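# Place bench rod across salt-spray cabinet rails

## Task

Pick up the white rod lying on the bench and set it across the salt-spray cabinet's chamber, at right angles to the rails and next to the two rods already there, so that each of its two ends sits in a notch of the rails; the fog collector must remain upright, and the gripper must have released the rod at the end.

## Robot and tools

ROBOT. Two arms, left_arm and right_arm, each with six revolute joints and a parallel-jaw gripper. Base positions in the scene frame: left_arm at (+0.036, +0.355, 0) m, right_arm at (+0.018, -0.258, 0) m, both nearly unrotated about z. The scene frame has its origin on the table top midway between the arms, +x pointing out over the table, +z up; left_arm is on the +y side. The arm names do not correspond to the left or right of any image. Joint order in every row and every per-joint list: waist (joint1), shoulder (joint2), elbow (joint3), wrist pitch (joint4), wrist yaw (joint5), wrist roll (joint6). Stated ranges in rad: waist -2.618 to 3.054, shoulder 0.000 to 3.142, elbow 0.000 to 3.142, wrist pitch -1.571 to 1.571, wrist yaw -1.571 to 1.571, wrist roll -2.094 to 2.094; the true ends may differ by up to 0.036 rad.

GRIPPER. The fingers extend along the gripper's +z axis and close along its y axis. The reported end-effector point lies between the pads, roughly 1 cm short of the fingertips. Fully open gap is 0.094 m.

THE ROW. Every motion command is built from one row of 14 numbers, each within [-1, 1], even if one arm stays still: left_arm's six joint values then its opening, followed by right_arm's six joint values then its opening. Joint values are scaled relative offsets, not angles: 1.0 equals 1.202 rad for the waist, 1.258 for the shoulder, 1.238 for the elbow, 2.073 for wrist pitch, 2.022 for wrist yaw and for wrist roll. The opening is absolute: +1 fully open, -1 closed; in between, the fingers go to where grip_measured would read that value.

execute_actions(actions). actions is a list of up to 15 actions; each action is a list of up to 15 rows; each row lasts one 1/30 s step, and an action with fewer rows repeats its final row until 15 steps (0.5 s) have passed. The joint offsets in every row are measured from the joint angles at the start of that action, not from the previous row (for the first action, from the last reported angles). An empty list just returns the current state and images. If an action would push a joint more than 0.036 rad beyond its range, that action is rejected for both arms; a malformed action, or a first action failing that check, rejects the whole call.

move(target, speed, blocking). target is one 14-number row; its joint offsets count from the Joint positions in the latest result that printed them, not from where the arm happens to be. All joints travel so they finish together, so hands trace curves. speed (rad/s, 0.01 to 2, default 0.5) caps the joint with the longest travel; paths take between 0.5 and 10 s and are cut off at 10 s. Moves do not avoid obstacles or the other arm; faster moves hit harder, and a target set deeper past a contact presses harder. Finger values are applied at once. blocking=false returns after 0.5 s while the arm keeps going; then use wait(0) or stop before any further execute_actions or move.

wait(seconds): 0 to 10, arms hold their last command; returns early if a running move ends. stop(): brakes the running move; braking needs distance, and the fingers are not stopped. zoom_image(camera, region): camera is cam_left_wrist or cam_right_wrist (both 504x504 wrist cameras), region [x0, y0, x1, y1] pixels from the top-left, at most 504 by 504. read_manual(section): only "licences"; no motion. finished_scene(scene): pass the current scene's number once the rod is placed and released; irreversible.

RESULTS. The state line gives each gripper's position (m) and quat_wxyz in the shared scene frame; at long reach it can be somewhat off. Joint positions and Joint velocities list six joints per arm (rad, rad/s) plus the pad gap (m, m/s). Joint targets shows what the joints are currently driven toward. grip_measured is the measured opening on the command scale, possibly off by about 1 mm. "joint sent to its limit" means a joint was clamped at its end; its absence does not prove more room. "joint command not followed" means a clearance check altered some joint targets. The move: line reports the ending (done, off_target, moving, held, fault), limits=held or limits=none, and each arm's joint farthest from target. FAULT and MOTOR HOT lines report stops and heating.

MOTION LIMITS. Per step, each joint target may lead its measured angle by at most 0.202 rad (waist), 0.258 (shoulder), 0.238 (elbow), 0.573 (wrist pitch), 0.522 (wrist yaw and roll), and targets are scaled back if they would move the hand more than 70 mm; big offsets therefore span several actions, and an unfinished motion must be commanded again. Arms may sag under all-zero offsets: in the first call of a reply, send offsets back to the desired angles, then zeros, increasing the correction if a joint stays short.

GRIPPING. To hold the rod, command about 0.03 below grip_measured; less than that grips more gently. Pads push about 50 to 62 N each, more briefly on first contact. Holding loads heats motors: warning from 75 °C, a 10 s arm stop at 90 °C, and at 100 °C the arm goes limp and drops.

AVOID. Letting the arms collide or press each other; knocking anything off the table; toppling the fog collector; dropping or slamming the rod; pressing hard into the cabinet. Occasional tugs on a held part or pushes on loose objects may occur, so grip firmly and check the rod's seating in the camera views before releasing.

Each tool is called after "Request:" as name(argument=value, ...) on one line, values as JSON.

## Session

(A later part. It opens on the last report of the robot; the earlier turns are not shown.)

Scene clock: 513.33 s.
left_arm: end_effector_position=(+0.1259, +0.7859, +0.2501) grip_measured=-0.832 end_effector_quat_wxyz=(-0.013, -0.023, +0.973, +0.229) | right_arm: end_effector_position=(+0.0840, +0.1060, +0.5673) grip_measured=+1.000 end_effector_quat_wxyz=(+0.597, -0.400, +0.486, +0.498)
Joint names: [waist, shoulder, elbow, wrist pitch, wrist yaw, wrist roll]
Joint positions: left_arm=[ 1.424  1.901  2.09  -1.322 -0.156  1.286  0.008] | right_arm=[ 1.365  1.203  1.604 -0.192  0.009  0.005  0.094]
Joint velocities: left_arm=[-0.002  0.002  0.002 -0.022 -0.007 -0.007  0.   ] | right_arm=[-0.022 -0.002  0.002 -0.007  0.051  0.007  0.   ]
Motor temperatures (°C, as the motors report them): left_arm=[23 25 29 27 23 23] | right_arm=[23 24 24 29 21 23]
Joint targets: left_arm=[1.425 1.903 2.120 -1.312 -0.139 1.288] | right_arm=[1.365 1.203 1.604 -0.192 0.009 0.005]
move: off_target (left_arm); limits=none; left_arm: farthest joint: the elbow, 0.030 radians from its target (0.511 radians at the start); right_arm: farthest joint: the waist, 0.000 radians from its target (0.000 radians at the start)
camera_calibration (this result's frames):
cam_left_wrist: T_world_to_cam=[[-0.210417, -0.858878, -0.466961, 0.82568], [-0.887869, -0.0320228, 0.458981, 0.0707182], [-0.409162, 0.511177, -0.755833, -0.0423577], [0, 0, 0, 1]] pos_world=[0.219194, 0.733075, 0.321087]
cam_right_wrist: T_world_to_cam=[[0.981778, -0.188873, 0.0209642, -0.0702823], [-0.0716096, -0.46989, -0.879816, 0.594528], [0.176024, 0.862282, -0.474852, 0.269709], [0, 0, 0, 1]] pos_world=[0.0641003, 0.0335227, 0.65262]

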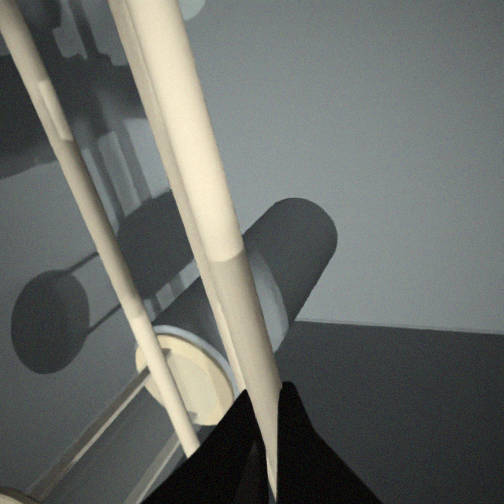

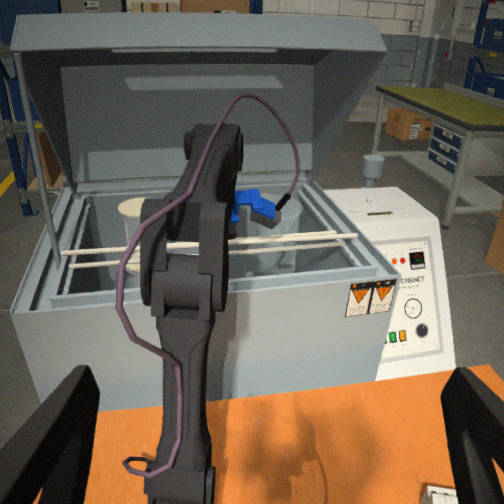

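Request:
move(target=[0.0079,-0.0703,-0.1893,0.0856,0.0173,0,-0.87,0,0,0,0,0,0,1], speed=0.2)

Scene clock: 606.30 s.
left_arm: end_effector_position=(+0.1306, +0.7848, +0.2135) grip_measured=-0.832 end_effector_quat_wxyz=(-0.001, -0.020, +0.974, +0.224) | right_arm: end_effector_position=(+0.0840, +0.1060, +0.5673) grip_measured=+1.000 end_effector_quat_wxyz=(+0.597, -0.400, +0.486, +0.498)
Joint names: [waist, shoulder, elbow, wrist pitch, wrist yaw, wrist roll]
Joint positions: left_arm=[ 1.424  1.846  1.865 -1.155 -0.129  1.286  0.008] | right_arm=[ 1.365  1.203  1.604 -0.192  0.009  0.005  0.094]
Joint velocities: left_arm=[-0.007 -0.012  0.002  0.095 -0.051 -0.007 -0.   ] | right_arm=[ 0.012  0.002  0.002 -0.066  0.007 -0.007  0.   ]
Motor temperatures (°C, as the motors report them): left_arm=[23 31 31 28 23 23] | right_arm=[23 24 24 29 21 23]
Joint targets: left_arm=[1.434 1.813 1.856 -1.145 -0.121 1.286] | right_arm=[1.365 1.203 1.604 -0.192 0.009 0.005]
move: off_target (left_arm); limits=none; left_arm: farthest joint: the shoulder, 0.033 radians from its target (0.089 radians at the start); right_arm: farthest joint: the waist, 0.000 radians from its target (0.000 radians at the start)
camera_calibration (this result's frames):
cam_left_wrist: T_world_to_cam=[[-0.209912, -0.8605, -0.464194, 0.80918], [-0.898423, -0.0175363, 0.438781, 0.0859442], [-0.385711, 0.509148, -0.769412, -0.0661422], [0, 0, 0, 1]] pos_world=[0.221559, 0.731483, 0.287015]
cam_right_wrist: T_world_to_cam=[[0.981778, -0.188873, 0.0209642, -0.0702823], [-0.0716096, -0.46989, -0.879816, 0.594528], [0.176024, 0.862282, -0.474852, 0.269709], [0, 0, 0, 1]] pos_world=[0.0641003, 0.0335227, 0.65262]

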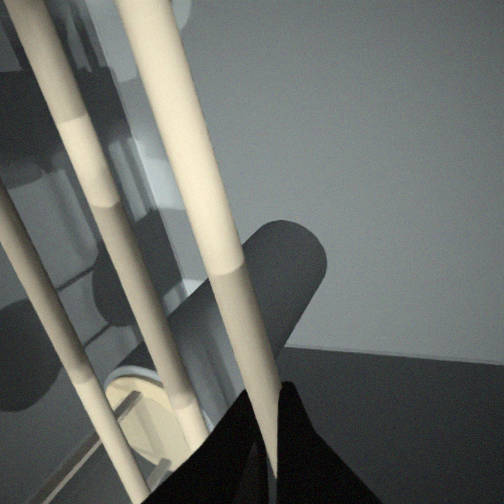

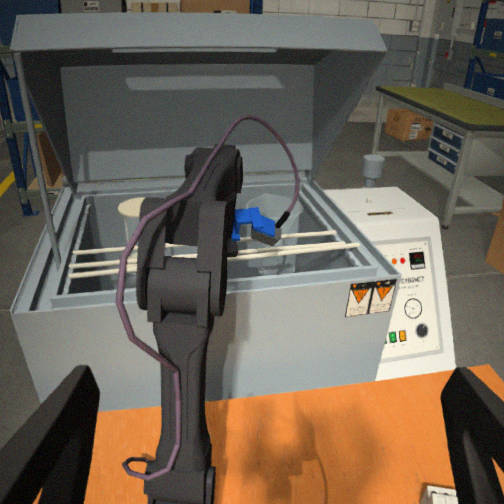

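Request:
zoom_image(camera="cam_right_wrist", region=[20, 200, 140, 300])

Request:
zoom_image(camera="cam_right_wrist", region=[270, 190, 390, 290])

Request:
zoom_image(camera="cam_left_wrist", region=[0, 0, 300, 250])

Request:
zoom_image(camera="cam_left_wrist", region=[0, 220, 300, 470])

Region (20, 200, 140, 300) of cam_right_wrist's 504x504 image, scaled by 4.200, with more detail than that image has.

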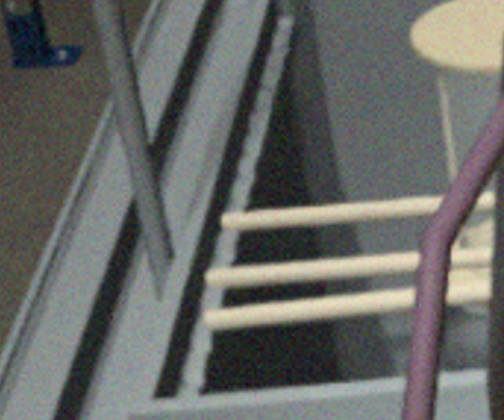

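Region (270, 190, 390, 290) of cam_right_wrist's 504x504 image, scaled by 4.200, with more detail than that image has.

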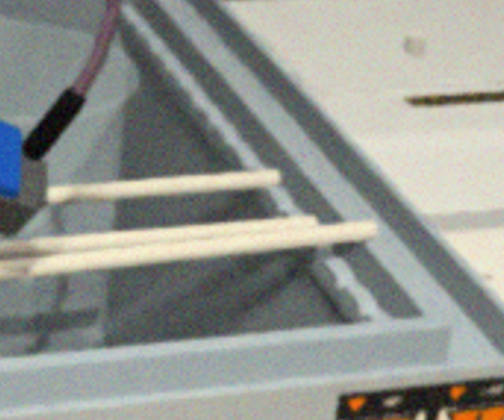

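Region (0, 0, 300, 250) of cam_left_wrist's 504x504 image, scaled by 1.680, with more detail than that image has.

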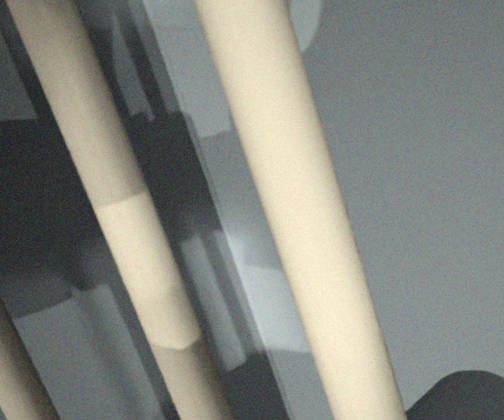

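Region (0, 220, 300, 470) of cam_left_wrist's 504x504 image, scaled by 1.680, with more detail than that image has.

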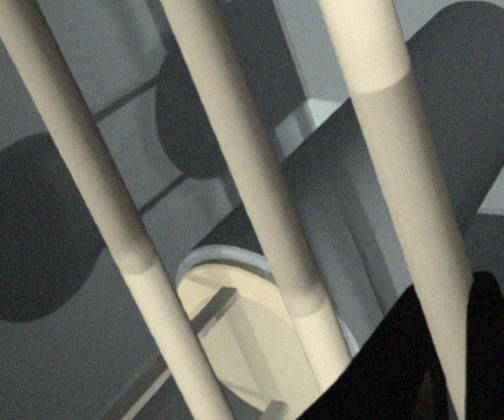

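Request:
zoom_image(camera="cam_right_wrist", region=[325, 220, 385, 270])

Request:
zoom_image(camera="cam_right_wrist", region=[45, 240, 105, 300])

Region (325, 220, 385, 270) of cam_right_wrist's 504x504 image, scaled by 8.400, with more detail than that image has.

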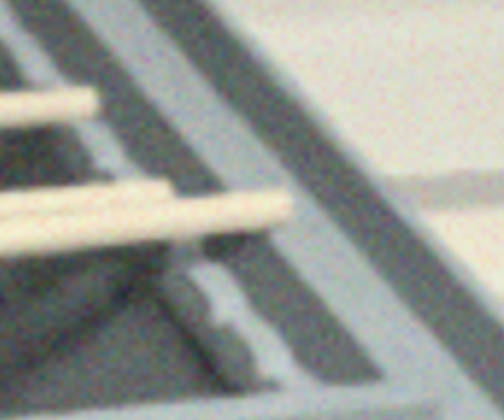

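Region (45, 240, 105, 300) of cam_right_wrist's 504x504 image, scaled by 8.400, with more detail than that image has.

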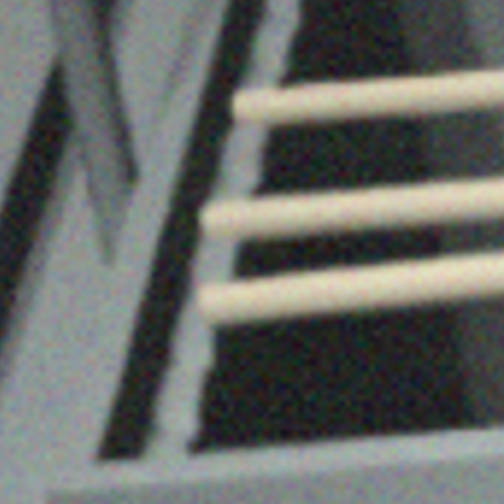

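Request:
move(target=[0.019,-0.013,0.0695,-0.0331,0,0.008,-0.87,0,0,0,0,0,0,1], speed=0.1)

Scene clock: 727.07 s.
left_arm: end_effector_position=(+0.1230, +0.7822, +0.2281) grip_measured=-0.832 end_effector_quat_wxyz=(-0.004, -0.021, +0.974, +0.225) | right_arm: end_effector_position=(+0.0840, +0.1060, +0.5673) grip_measured=+1.000 end_effector_quat_wxyz=(+0.597, -0.400, +0.486, +0.498)
Joint names: [waist, shoulder, elbow, wrist pitch, wrist yaw, wrist roll]
Joint positions: left_arm=[ 1.44   1.846  1.925 -1.214 -0.129  1.3    0.008] | right_arm=[ 1.365  1.203  1.604 -0.192  0.009  0.005  0.094]
Joint velocities: left_arm=[ 0.007  0.002  0.007  0.007 -0.022  0.022 -0.001] | right_arm=[-0.012 -0.002 -0.007 -0.037 -0.022  0.051  0.   ]
Motor temperatures (°C, as the motors report them): left_arm=[23 38 29 29 23 23] | right_arm=[23 24 24 29 21 23]
Joint targets: left_arm=[1.447 1.829 1.951 -1.224 -0.129 1.302] | right_arm=[1.365 1.203 1.604 -0.192 0.009 0.005]
move: off_target (left_arm); limits=none; left_arm: farthest joint: the elbow, 0.026 radians from its target (0.086 radians at the start); right_arm: farthest joint: the waist, 0.000 radians from its target (0.000 radians at the start)
camera_calibration (this result's frames):
cam_left_wrist: T_world_to_cam=[[-0.210428, -0.860622, -0.463735, 0.812243], [-0.895779, -0.0202399, 0.444038, 0.0732608], [-0.391535, 0.508842, -0.766668, -0.0562287], [0, 0, 0, 1]] pos_world=[0.214529, 0.729128, 0.301026]
cam_right_wrist: T_world_to_cam=[[0.981778, -0.188873, 0.0209642, -0.0702823], [-0.0716096, -0.46989, -0.879816, 0.594528], [0.176024, 0.862282, -0.474852, 0.269709], [0, 0, 0, 1]] pos_world=[0.0641003, 0.0335227, 0.65262]

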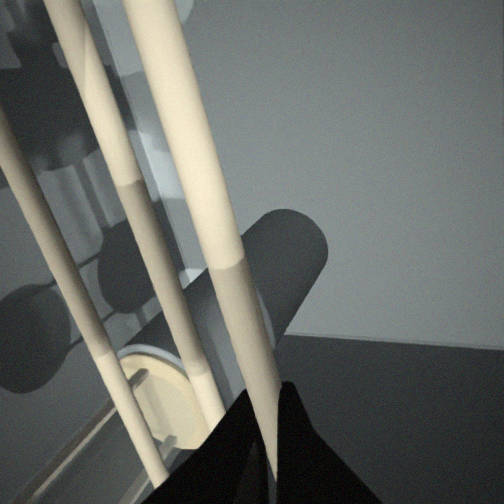

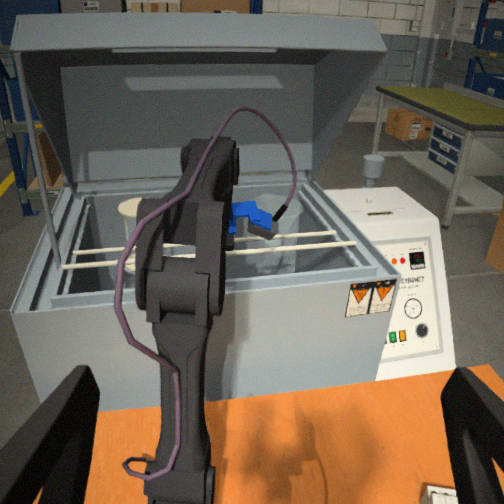

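Request:
zoom_image(camera="cam_right_wrist", region=[45, 230, 125, 300])

Request:
zoom_image(camera="cam_right_wrist", region=[300, 210, 380, 280])

Request:
zoom_image(camera="cam_left_wrist", region=[0, 0, 252, 200])

Request:
zoom_image(camera="cam_left_wrist", region=[50, 250, 302, 450])

Region (45, 230, 125, 300) of cam_right_wrist's 504x504 image, scaled by 6.300, with more detail than that image has; it fills the top 441 rows of this view, and the rest is white.

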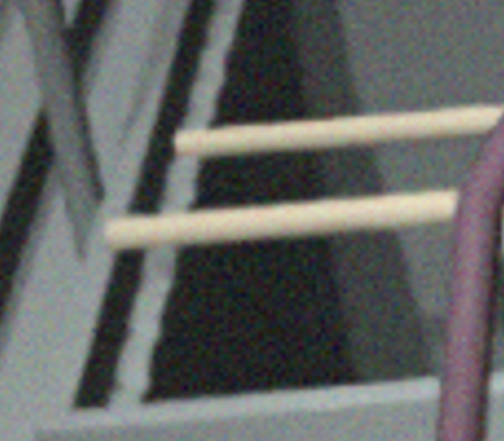

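Region (300, 210, 380, 280) of cam_right_wrist's 504x504 image, scaled by 6.300, with more detail than that image has; it fills the top 441 rows of this view, and the rest is white.

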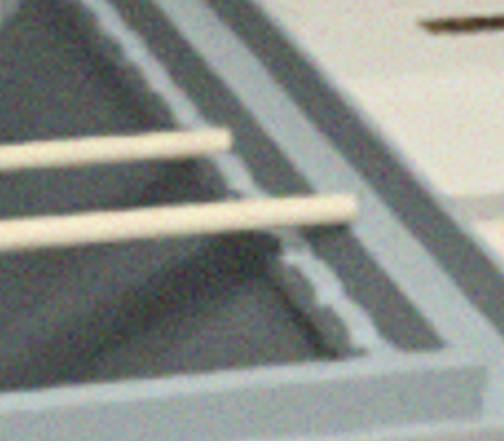

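Region (0, 0, 252, 200) of cam_left_wrist's 504x504 image, scaled by 2.000, with more detail than that image has; it fills the top 400 rows of this view, and the rest is white.

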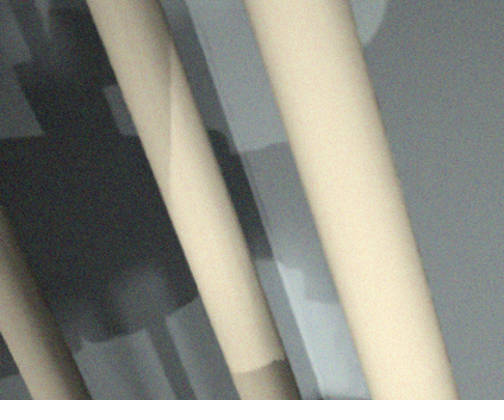

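Region (50, 250, 302, 450) of cam_left_wrist's 504x504 image, scaled by 2.000, with more detail than that image has; it fills the top 400 rows of this view, and the rest is white.

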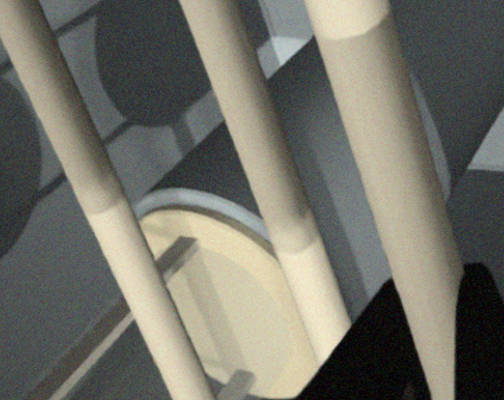

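Request:
zoom_image(camera="cam_left_wrist", region=[30, 220, 270, 280])

Request:
zoom_image(camera="cam_left_wrist", region=[0, 20, 240, 80])

Request:
zoom_image(camera="cam_left_wrist", region=[60, 340, 300, 400])

Region (30, 220, 270, 280) of cam_left_wrist's 504x504 image, scaled by 2.100, with more detail than that image has; it fills the top 126 rows of this view, and the rest is white.

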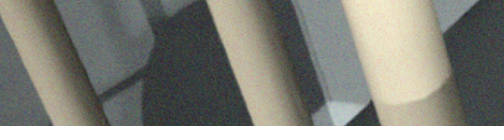

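Region (0, 20, 240, 80) of cam_left_wrist's 504x504 image, scaled by 2.100, with more detail than that image has; it fills the top 126 rows of this view, and the rest is white.

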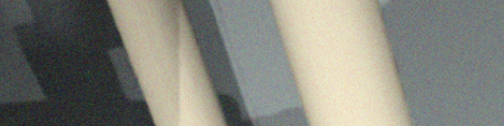

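Region (60, 340, 300, 400) of cam_left_wrist's 504x504 image, scaled by 2.100, with more detail than that image has; it fills the top 126 rows of this view, and the rest is white.

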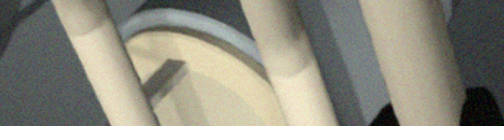

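Request:
execute_actions(actions=[])

Scene clock: 789.80 s.
left_arm: end_effector_position=(+0.1230, +0.7822, +0.2280) grip_measured=-0.832 end_effector_quat_wxyz=(-0.004, -0.021, +0.974, +0.225) | right_arm: end_effector_position=(+0.0840, +0.1060, +0.5673) grip_measured=+1.000 end_effector_quat_wxyz=(+0.597, -0.400, +0.486, +0.498)
Joint names: [waist, shoulder, elbow, wrist pitch, wrist yaw, wrist roll]
Joint positions: left_arm=[ 1.44   1.846  1.925 -1.214 -0.129  1.3    0.008] | right_arm=[ 1.365  1.203  1.604 -0.192  0.009  0.005  0.094]
Joint velocities: left_arm=[ 0.002  0.007  0.012 -0.081  0.022 -0.037  0.   ] | right_arm=[ 0.002 -0.002 -0.002  0.037  0.007  0.007  0.   ]
Motor temperatures (°C, as the motors report them): left_arm=[23 38 32 28 23 23] | right_arm=[23 24 24 29 21 23]
Joint targets: left_arm=[1.447 1.829 1.951 -1.224 -0.129 1.302] | right_arm=[1.365 1.203 1.604 -0.192 0.009 0.005]
camera_calibration (this result's frames):
cam_left_wrist: T_world_to_cam=[[-0.210473, -0.860793, -0.463397, 0.812211], [-0.895736, -0.020076, 0.444132, 0.0731025], [-0.391609, 0.508559, -0.766818, -0.055961], [0, 0, 0, 1]] pos_world=[0.214514, 0.729072, 0.300997]
cam_right_wrist: T_world_to_cam=[[0.981778, -0.188873, 0.0209642, -0.0702823], [-0.0716096, -0.46989, -0.879816, 0.594528], [0.176024, 0.862282, -0.474852, 0.269709], [0, 0, 0, 1]] pos_world=[0.0641003, 0.0335227, 0.65262]

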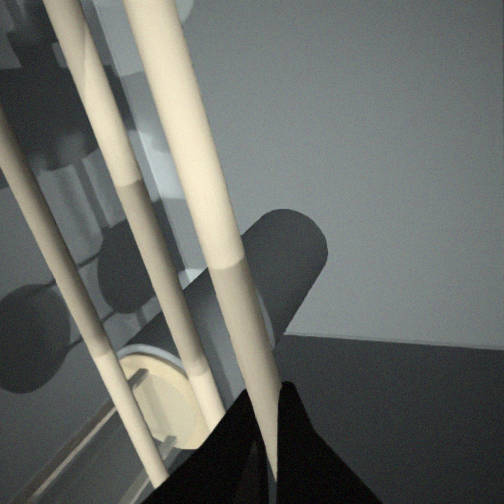

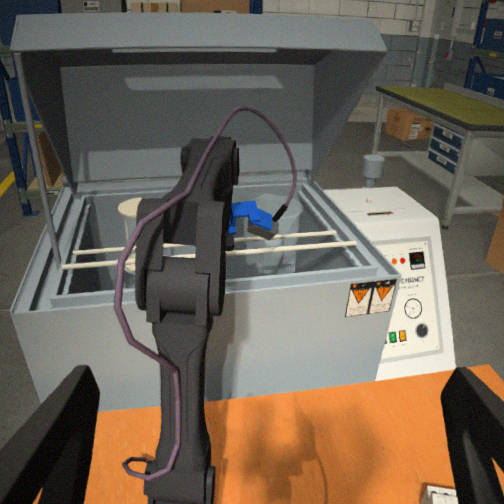

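Request:
move(target=[0.0058,-0.0374,-0.0897,0.0444,0,0.001,-0.87, 0,0,0,0,0,0,1], speed=0.12)

Scene clock: 805.07 s.
left_arm: end_effector_position=(+0.1228, +0.7817, +0.2055) grip_measured=-0.832 end_effector_quat_wxyz=(-0.006, -0.020, +0.976, +0.218) | right_arm: end_effector_position=(+0.0840, +0.1060, +0.5673) grip_measured=+1.000 end_effector_quat_wxyz=(+0.597, -0.400, +0.486, +0.498)
Joint names: [waist, shoulder, elbow, wrist pitch, wrist yaw, wrist roll]
Joint positions: left_arm=[ 1.44   1.831  1.82  -1.137 -0.129  1.301  0.008] | right_arm=[ 1.365  1.203  1.604 -0.192  0.009  0.005  0.094]
Joint velocities: left_arm=[-0.012 -0.007 -0.002  0.022 -0.022  0.066  0.001] | right_arm=[-0.002 -0.002  0.002  0.022  0.037  0.051  0.   ]
Motor temperatures (°C, as the motors report them): left_arm=[23 38 32 28 23 23] | right_arm=[23 24 24 29 21 23]
Joint targets: left_arm=[1.447 1.799 1.814 -1.122 -0.129 1.302] | right_arm=[1.365 1.203 1.604 -0.192 0.009 0.005]
move: off_target (left_arm); limits=none; left_arm: farthest joint: the shoulder, 0.032 radians from its target (0.047 radians at the start); right_arm: farthest joint: the waist, 0.000 radians from its target (0.000 radians at the start)
camera_calibration (this result's frames):
cam_left_wrist: T_world_to_cam=[[-0.212812, -0.866728, -0.451103, 0.803749], [-0.894046, -0.01353, 0.44777, 0.0769342], [-0.394198, 0.498598, -0.772016, -0.0639035], [0, 0, 0, 1]] pos_world=[0.214639, 0.729535, 0.27879]
cam_right_wrist: T_world_to_cam=[[0.981778, -0.188873, 0.0209642, -0.0702823], [-0.0716096, -0.46989, -0.879816, 0.594528], [0.176024, 0.862282, -0.474852, 0.269709], [0, 0, 0, 1]] pos_world=[0.0641003, 0.0335227, 0.65262]

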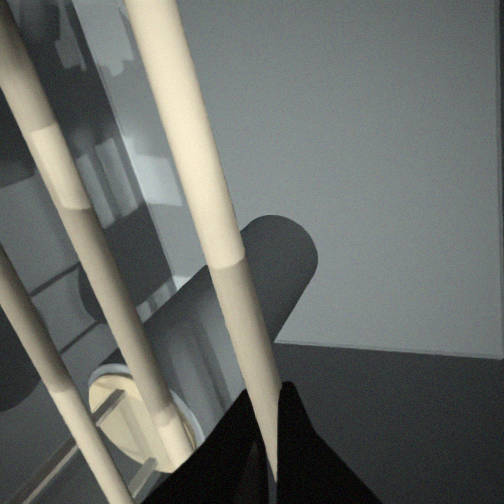

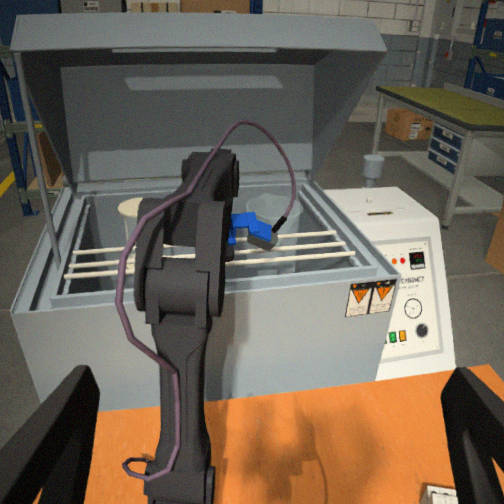

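Request:
zoom_image(camera="cam_right_wrist", region=[40, 230, 140, 300])

Request:
zoom_image(camera="cam_right_wrist", region=[290, 215, 390, 285])

Region (40, 230, 140, 300) of cam_right_wrist's 504x504 image, scaled by 5.040, with more detail than that image has; it fills the top 353 rows of this view, and the rest is white.

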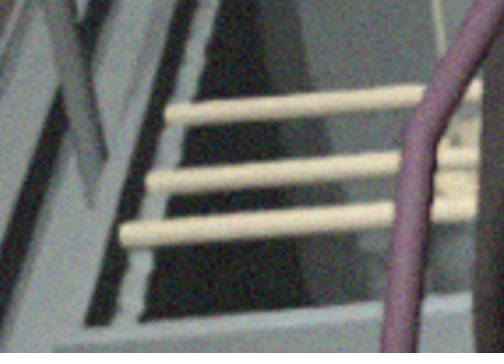

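Region (290, 215, 390, 285) of cam_right_wrist's 504x504 image, scaled by 5.040, with more detail than that image has; it fills the top 353 rows of this view, and the rest is white.

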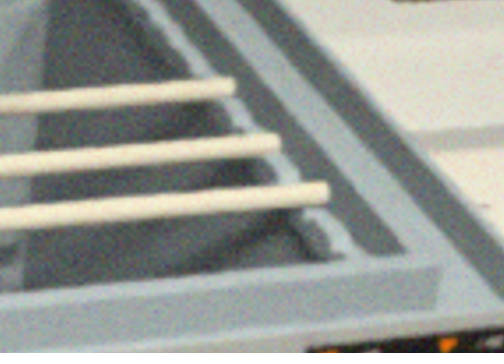

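Request:
zoom_image(camera="cam_left_wrist", region=[0, 150, 300, 350])

Region (0, 150, 300, 350) of cam_left_wrist's 504x504 image, scaled by 1.680, with more detail than that image has.

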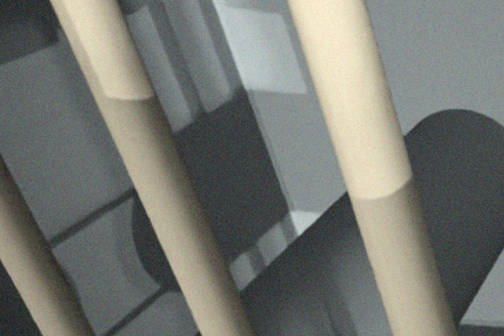

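Request:
move(target=[0.0058,-0.0453,-0.0619,0.0381,0,0.0005,-0.87, 0,0,0,0,0,0,1], speed=0.06)

Request:
zoom_image(camera="cam_right_wrist", region=[40, 230, 140, 300])

Request:
zoom_image(camera="cam_right_wrist", region=[290, 215, 390, 285])

Scene clock: 876.70 s.
left_arm: end_effector_position=(+0.1227, +0.7810, +0.1992) grip_measured=-0.832 end_effector_quat_wxyz=(-0.004, -0.020, +0.974, +0.227) | right_arm: end_effector_position=(+0.0840, +0.1060, +0.5673) grip_measured=+1.000 end_effector_quat_wxyz=(+0.597, -0.400, +0.486, +0.498)
Joint names: [waist, shoulder, elbow, wrist pitch, wrist yaw, wrist roll]
Joint positions: left_arm=[ 1.44   1.805  1.753 -1.079 -0.129  1.302  0.008] | right_arm=[ 1.365  1.203  1.604 -0.192  0.009  0.005  0.094]
Joint velocities: left_arm=[ 0.007  0.002 -0.007  0.007 -0.037 -0.051 -0.   ] | right_arm=[ 0.007 -0.012 -0.012  0.037  0.037 -0.037  0.   ]
Motor temperatures (°C, as the motors report them): left_arm=[23 41 30 29 23 23] | right_arm=[23 24 24 29 21 23]
Joint targets: left_arm=[1.447 1.774 1.743 -1.058 -0.129 1.302] | right_arm=[1.365 1.203 1.604 -0.192 0.009 0.005]
move: off_target (left_arm); limits=none; left_arm: farthest joint: the shoulder, 0.031 radians from its target (0.057 radians at the start); right_arm: farthest joint: the waist, 0.000 radians from its target (0.000 radians at the start)
camera_calibration (this result's frames):
cam_left_wrist: T_world_to_cam=[[-0.212212, -0.858489, -0.466865, 0.796892], [-0.895804, -0.0200197, 0.443998, 0.0856221], [-0.390514, 0.512441, -0.764789, -0.0812026], [0, 0, 0, 1]] pos_world=[0.2141, 0.727449, 0.271922]
cam_right_wrist: T_world_to_cam=[[0.981778, -0.188873, 0.0209642, -0.0702823], [-0.0716096, -0.46989, -0.879816, 0.594528], [0.176024, 0.862282, -0.474852, 0.269709], [0, 0, 0, 1]] pos_world=[0.0641003, 0.0335227, 0.65262]

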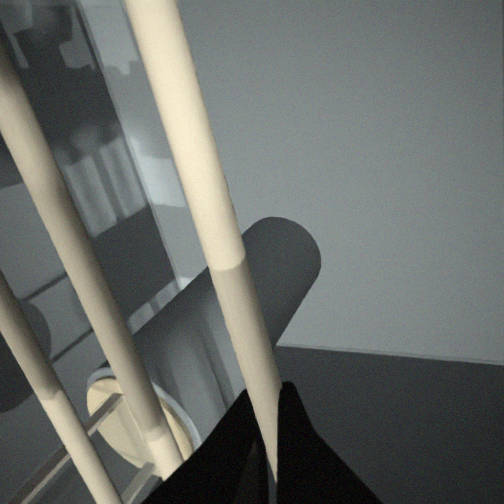

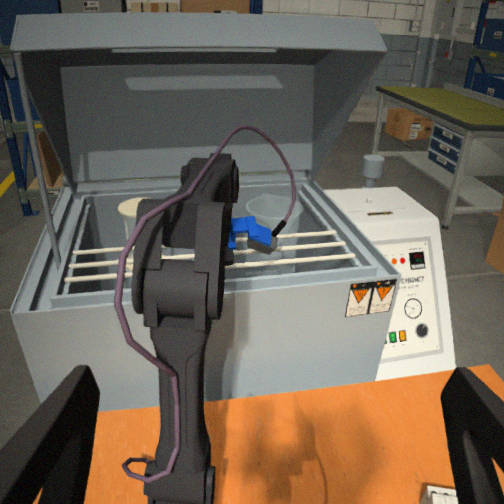

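Region (40, 230, 140, 300) of cam_right_wrist's 504x504 image, scaled by 5.040, with more detail than that image has; it fills the top 353 rows of this view, and the rest is white.

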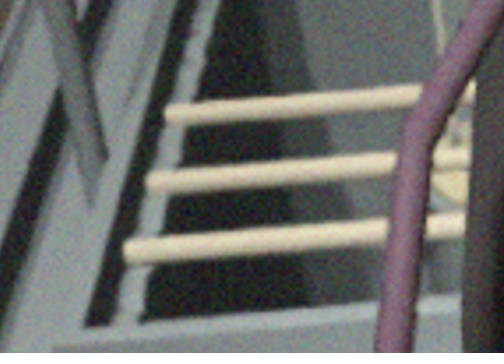

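Region (290, 215, 390, 285) of cam_right_wrist's 504x504 image, scaled by 5.040, with more detail than that image has; it fills the top 353 rows of this view, and the rest is white.

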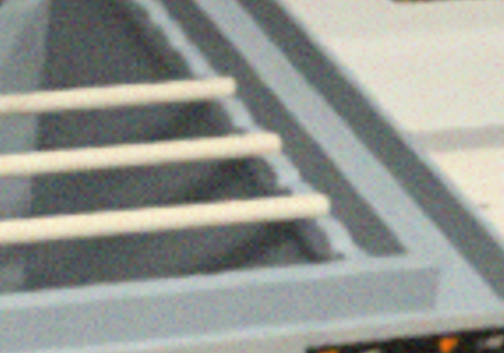

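Request:
move(target=[0.0058,-0.0254,-0.0226,0.0188,0,0,-0.87, 0,0,0,0,0,0,1], speed=0.05)

Request:
zoom_image(camera="cam_right_wrist", region=[40, 230, 140, 300])

Request:
zoom_image(camera="cam_right_wrist", region=[290, 215, 390, 285])

Scene clock: 886.93 s.
left_arm: end_effector_position=(+0.1226, +0.7809, +0.1990) grip_measured=-0.832 end_effector_quat_wxyz=(-0.003, -0.020, +0.973, +0.231) | right_arm: end_effector_position=(+0.0840, +0.1060, +0.5673) grip_measured=+1.000 end_effector_quat_wxyz=(+0.597, -0.400, +0.486, +0.498)
Joint names: [waist, shoulder, elbow, wrist pitch, wrist yaw, wrist roll]
Joint positions: left_arm=[ 1.44   1.796  1.738 -1.064 -0.129  1.303  0.008] | right_arm=[ 1.365  1.203  1.604 -0.192  0.009  0.005  0.094]
Joint velocities: left_arm=[-0.017 -0.007 -0.007 -0.022 -0.007  0.007 -0.001] | right_arm=[-0.002  0.002  0.002  0.037 -0.037 -0.081  0.   ]
Motor temperatures (°C, as the motors report them): left_arm=[23 41 30 29 23 23] | right_arm=[23 24 24 29 21 23]
Joint targets: left_arm=[1.447 1.772 1.725 -1.040 -0.129 1.302] | right_arm=[1.365 1.203 1.604 -0.192 0.009 0.005]
move: off_target (left_arm); limits=none; left_arm: farthest joint: the wrist pitch, 0.024 radians from its target (0.039 radians at the start); right_arm: farthest joint: the waist, 0.000 radians from its target (0.000 radians at the start)
camera_calibration (this result's frames):
cam_left_wrist: T_world_to_cam=[[-0.211955, -0.85453, -0.474187, 0.795065], [-0.896612, -0.0229991, 0.442219, 0.0884665], [-0.388795, 0.518892, -0.761308, -0.0872575], [0, 0, 0, 1]] pos_world=[0.213912, 0.726719, 0.271458]
cam_right_wrist: T_world_to_cam=[[0.981778, -0.188873, 0.0209642, -0.0702823], [-0.0716096, -0.46989, -0.879816, 0.594528], [0.176024, 0.862282, -0.474852, 0.269709], [0, 0, 0, 1]] pos_world=[0.0641003, 0.0335227, 0.65262]

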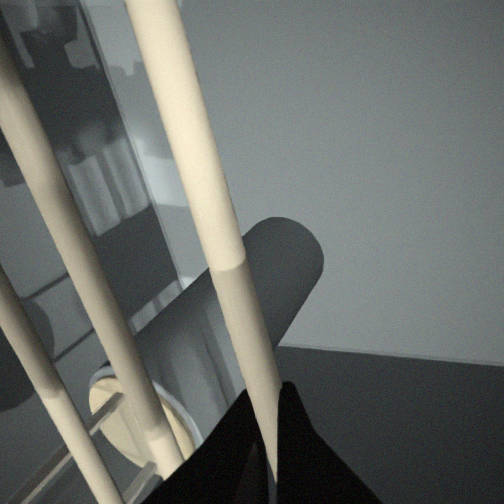

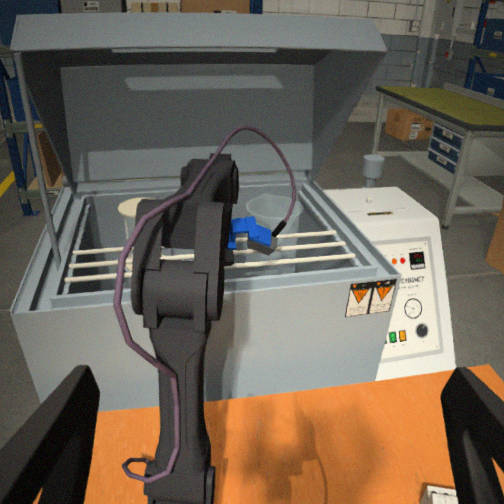

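Region (40, 230, 140, 300) of cam_right_wrist's 504x504 image, scaled by 5.040, with more detail than that image has; it fills the top 353 rows of this view, and the rest is white.

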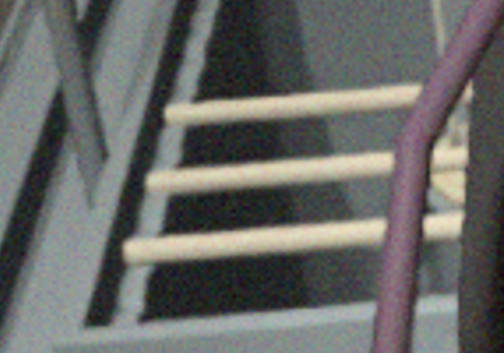

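Region (290, 215, 390, 285) of cam_right_wrist's 504x504 image, scaled by 5.040, with more detail than that image has; it fills the top 353 rows of this view, and the rest is white.

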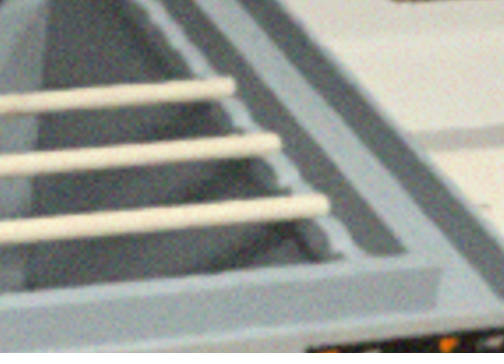

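Request:
execute_actions(actions=[[[0.0058,-0.015,0.0,0.003,0,0,-0.87,0,0,0,0,0,0,1]],[[0,0,0,0,0,0,-0.80,0,0,0,0,0,0,1],[0,0,0,0,0,0,-0.80,0,0,0,0,0,0,1],[0,0,0,0,0,0,-0.78,0,0,0,0,0,0,1],[0,0,0,0,0,0,-0.76,0,0,0,0,0,0,1],[0,0,0,0,0,0,-0.74,0,0,0,0,0,0,1],[0,0,0,0,0,0,-0.72,0,0,0,0,0,0,1],[0,0,0,0,0,0,-0.70,0,0,0,0,0,0,1],[0,0,0,0,0,0,-0.68,0,0,0,0,0,0,1],[0,0,0,0,0,0,-0.65,0,0,0,0,0,0,1]]])

Request:
zoom_image(camera="cam_right_wrist", region=[40, 230, 140, 300])

Request:
zoom_image(camera="cam_right_wrist", region=[290, 215, 390, 285])

Scene clock: 908.53 s.
left_arm: end_effector_position=(+0.1226, +0.7809, +0.1990) grip_measured=-0.652 end_effector_quat_wxyz=(-0.003, -0.020, +0.973, +0.231) | right_arm: end_effector_position=(+0.0840, +0.1060, +0.5673) grip_measured=+1.000 end_effector_quat_wxyz=(+0.597, -0.400, +0.486, +0.498)
Joint names: [waist, shoulder, elbow, wrist pitch, wrist yaw, wrist roll]
Joint positions: left_arm=[ 1.44   1.796  1.738 -1.064 -0.129  1.303  0.016] | right_arm=[ 1.365  1.203  1.604 -0.192  0.009  0.005  0.094]
Joint velocities: left_arm=[-0.007  0.002  0.002 -0.007 -0.037 -0.022 -0.   ] | right_arm=[-0.007 -0.007 -0.017 -0.022 -0.051 -0.066  0.   ]
Motor temperatures (°C, as the motors report them): left_arm=[23 41 30 29 23 23] | right_arm=[23 24 24 29 21 23]
Joint targets: left_arm=[1.440 1.796 1.738 -1.064 -0.129 1.303] | right_arm=[1.365 1.203 1.604 -0.192 0.009 0.005]
camera_calibration (this result's frames):
cam_left_wrist: T_world_to_cam=[[-0.211955, -0.85453, -0.474187, 0.795065], [-0.896612, -0.0229991, 0.442219, 0.0884665], [-0.388795, 0.518892, -0.761308, -0.0872575], [0, 0, 0, 1]] pos_world=[0.213912, 0.726719, 0.271458]
cam_right_wrist: T_world_to_cam=[[0.981778, -0.188873, 0.0209642, -0.0702823], [-0.0716096, -0.46989, -0.879816, 0.594528], [0.176024, 0.862282, -0.474852, 0.269709], [0, 0, 0, 1]] pos_world=[0.0641003, 0.0335227, 0.65262]

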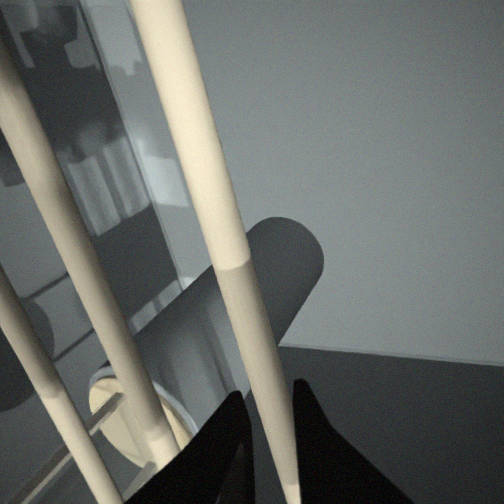

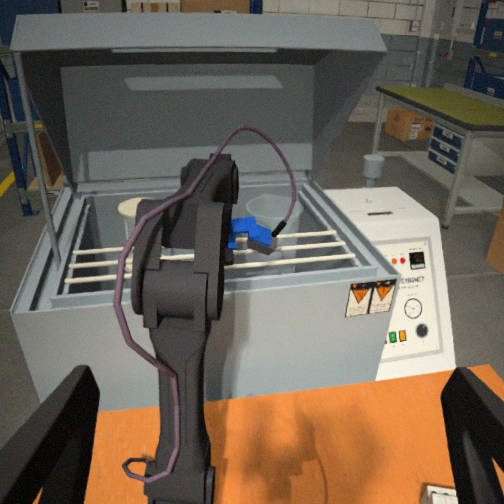

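Region (40, 230, 140, 300) of cam_right_wrist's 504x504 image, scaled by 5.040, with more detail than that image has; it fills the top 353 rows of this view, and the rest is white.

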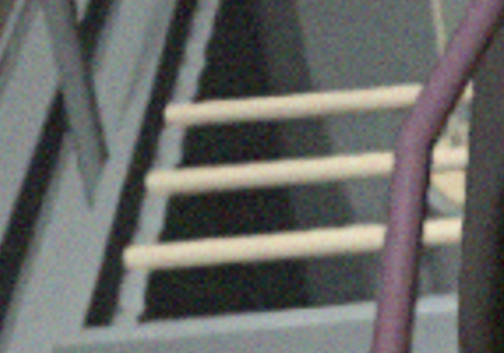

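Region (290, 215, 390, 285) of cam_right_wrist's 504x504 image, scaled by 5.040, with more detail than that image has; it fills the top 353 rows of this view, and the rest is white.

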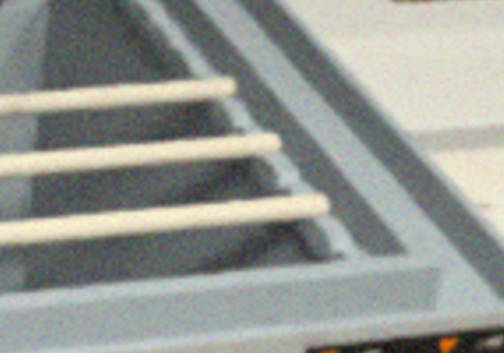

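Request:
move(target=[0,-0.0574,0.161,-0.1083,0,0,-0.45, 0,0,0,0,0,0,1], speed=0.2)

Request:
zoom_image(camera="cam_right_wrist", region=[40, 230, 140, 300])

Request:
zoom_image(camera="cam_right_wrist", region=[290, 215, 390, 285])

Scene clock: 923.77 s.
left_arm: end_effector_position=(+0.1165, +0.7575, +0.2582) grip_measured=-0.452 end_effector_quat_wxyz=(-0.000, -0.020, +0.970, +0.240) | right_arm: end_effector_position=(+0.0840, +0.1060, +0.5673) grip_measured=+1.000 end_effector_quat_wxyz=(+0.597, -0.400, +0.486, +0.498)
Joint names: [waist, shoulder, elbow, wrist pitch, wrist yaw, wrist roll]
Joint positions: left_arm=[ 1.44   1.749  1.916 -1.269 -0.129  1.303  0.026] | right_arm=[ 1.365  1.203  1.604 -0.192  0.009  0.005  0.094]
Joint velocities: left_arm=[-0.002 -0.002  0.007 -0.066  0.007 -0.051 -0.001] | right_arm=[-0.002 -0.012  0.012 -0.066 -0.007 -0.037  0.   ]
Motor temperatures (°C, as the motors report them): left_arm=[23 40 31 29 23 23] | right_arm=[23 24 24 29 21 23]
Joint targets: left_arm=[1.440 1.724 1.937 -1.288 -0.129 1.303] | right_arm=[1.365 1.203 1.604 -0.192 0.009 0.005]
move: off_target (left_arm); limits=none; left_arm: farthest joint: the shoulder, 0.025 radians from its target (0.072 radians at the start); right_arm: farthest joint: the waist, 0.000 radians from its target (0.000 radians at the start)
camera_calibration (this result's frames):
cam_left_wrist: T_world_to_cam=[[-0.209428, -0.844902, -0.49222, 0.798902], [-0.898911, -0.0317583, 0.436978, 0.0644784], [-0.384836, 0.533977, -0.752841, -0.0464744], [0, 0, 0, 1]] pos_world=[0.207387, 0.701858, 0.330072]
cam_right_wrist: T_world_to_cam=[[0.981778, -0.188873, 0.0209642, -0.0702823], [-0.0716096, -0.46989, -0.879816, 0.594528], [0.176024, 0.862282, -0.474852, 0.269709], [0, 0, 0, 1]] pos_world=[0.0641003, 0.0335227, 0.65262]

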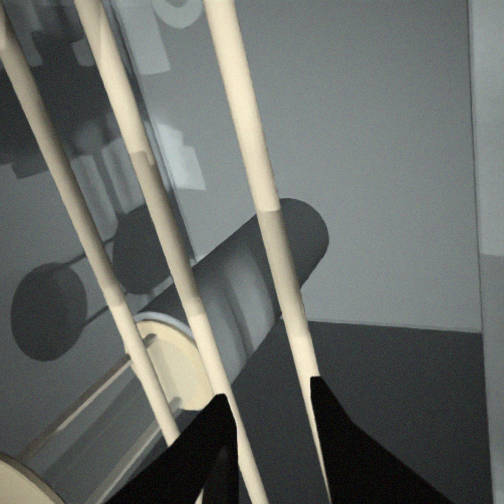

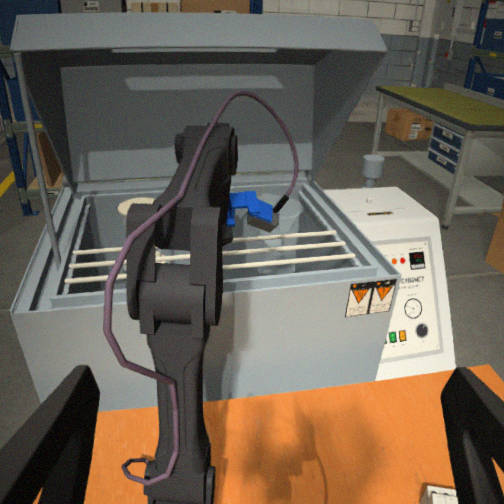

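Region (40, 230, 140, 300) of cam_right_wrist's 504x504 image, scaled by 5.040, with more detail than that image has; it fills the top 353 rows of this view, and the rest is white.

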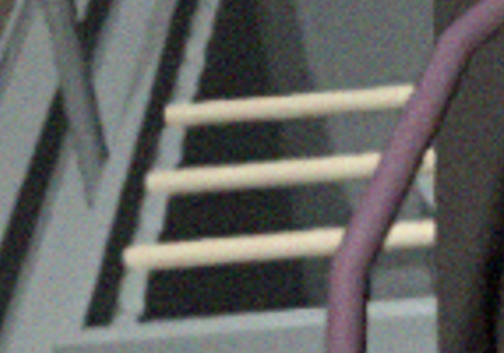

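Region (290, 215, 390, 285) of cam_right_wrist's 504x504 image, scaled by 5.040, with more detail than that image has; it fills the top 353 rows of this view, and the rest is white.

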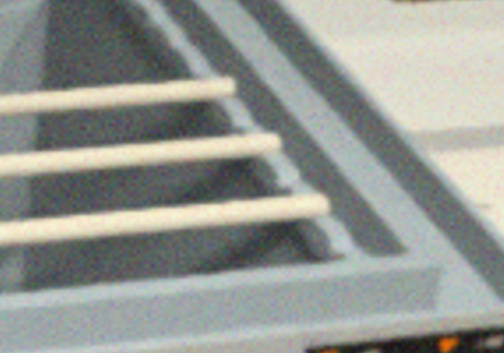

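Request:
zoom_image(camera="cam_right_wrist", region=[55, 245, 105, 300])

Region (55, 245, 105, 300) of cam_right_wrist's 504x504 image, scaled by 9.164, with more detail than that image has; it fills the left 458 columns of this view, and the rest is white.

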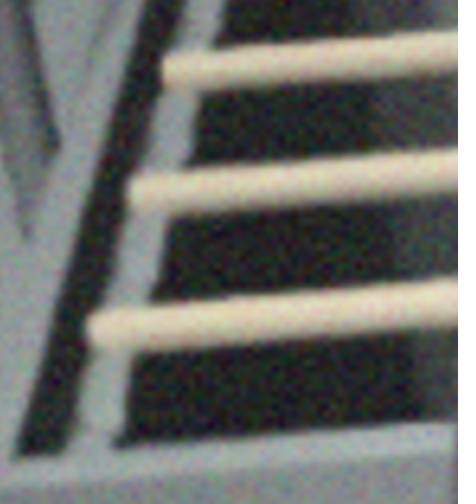

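Request:
finished_scene(scene=1)

The scene is finished: the task was done.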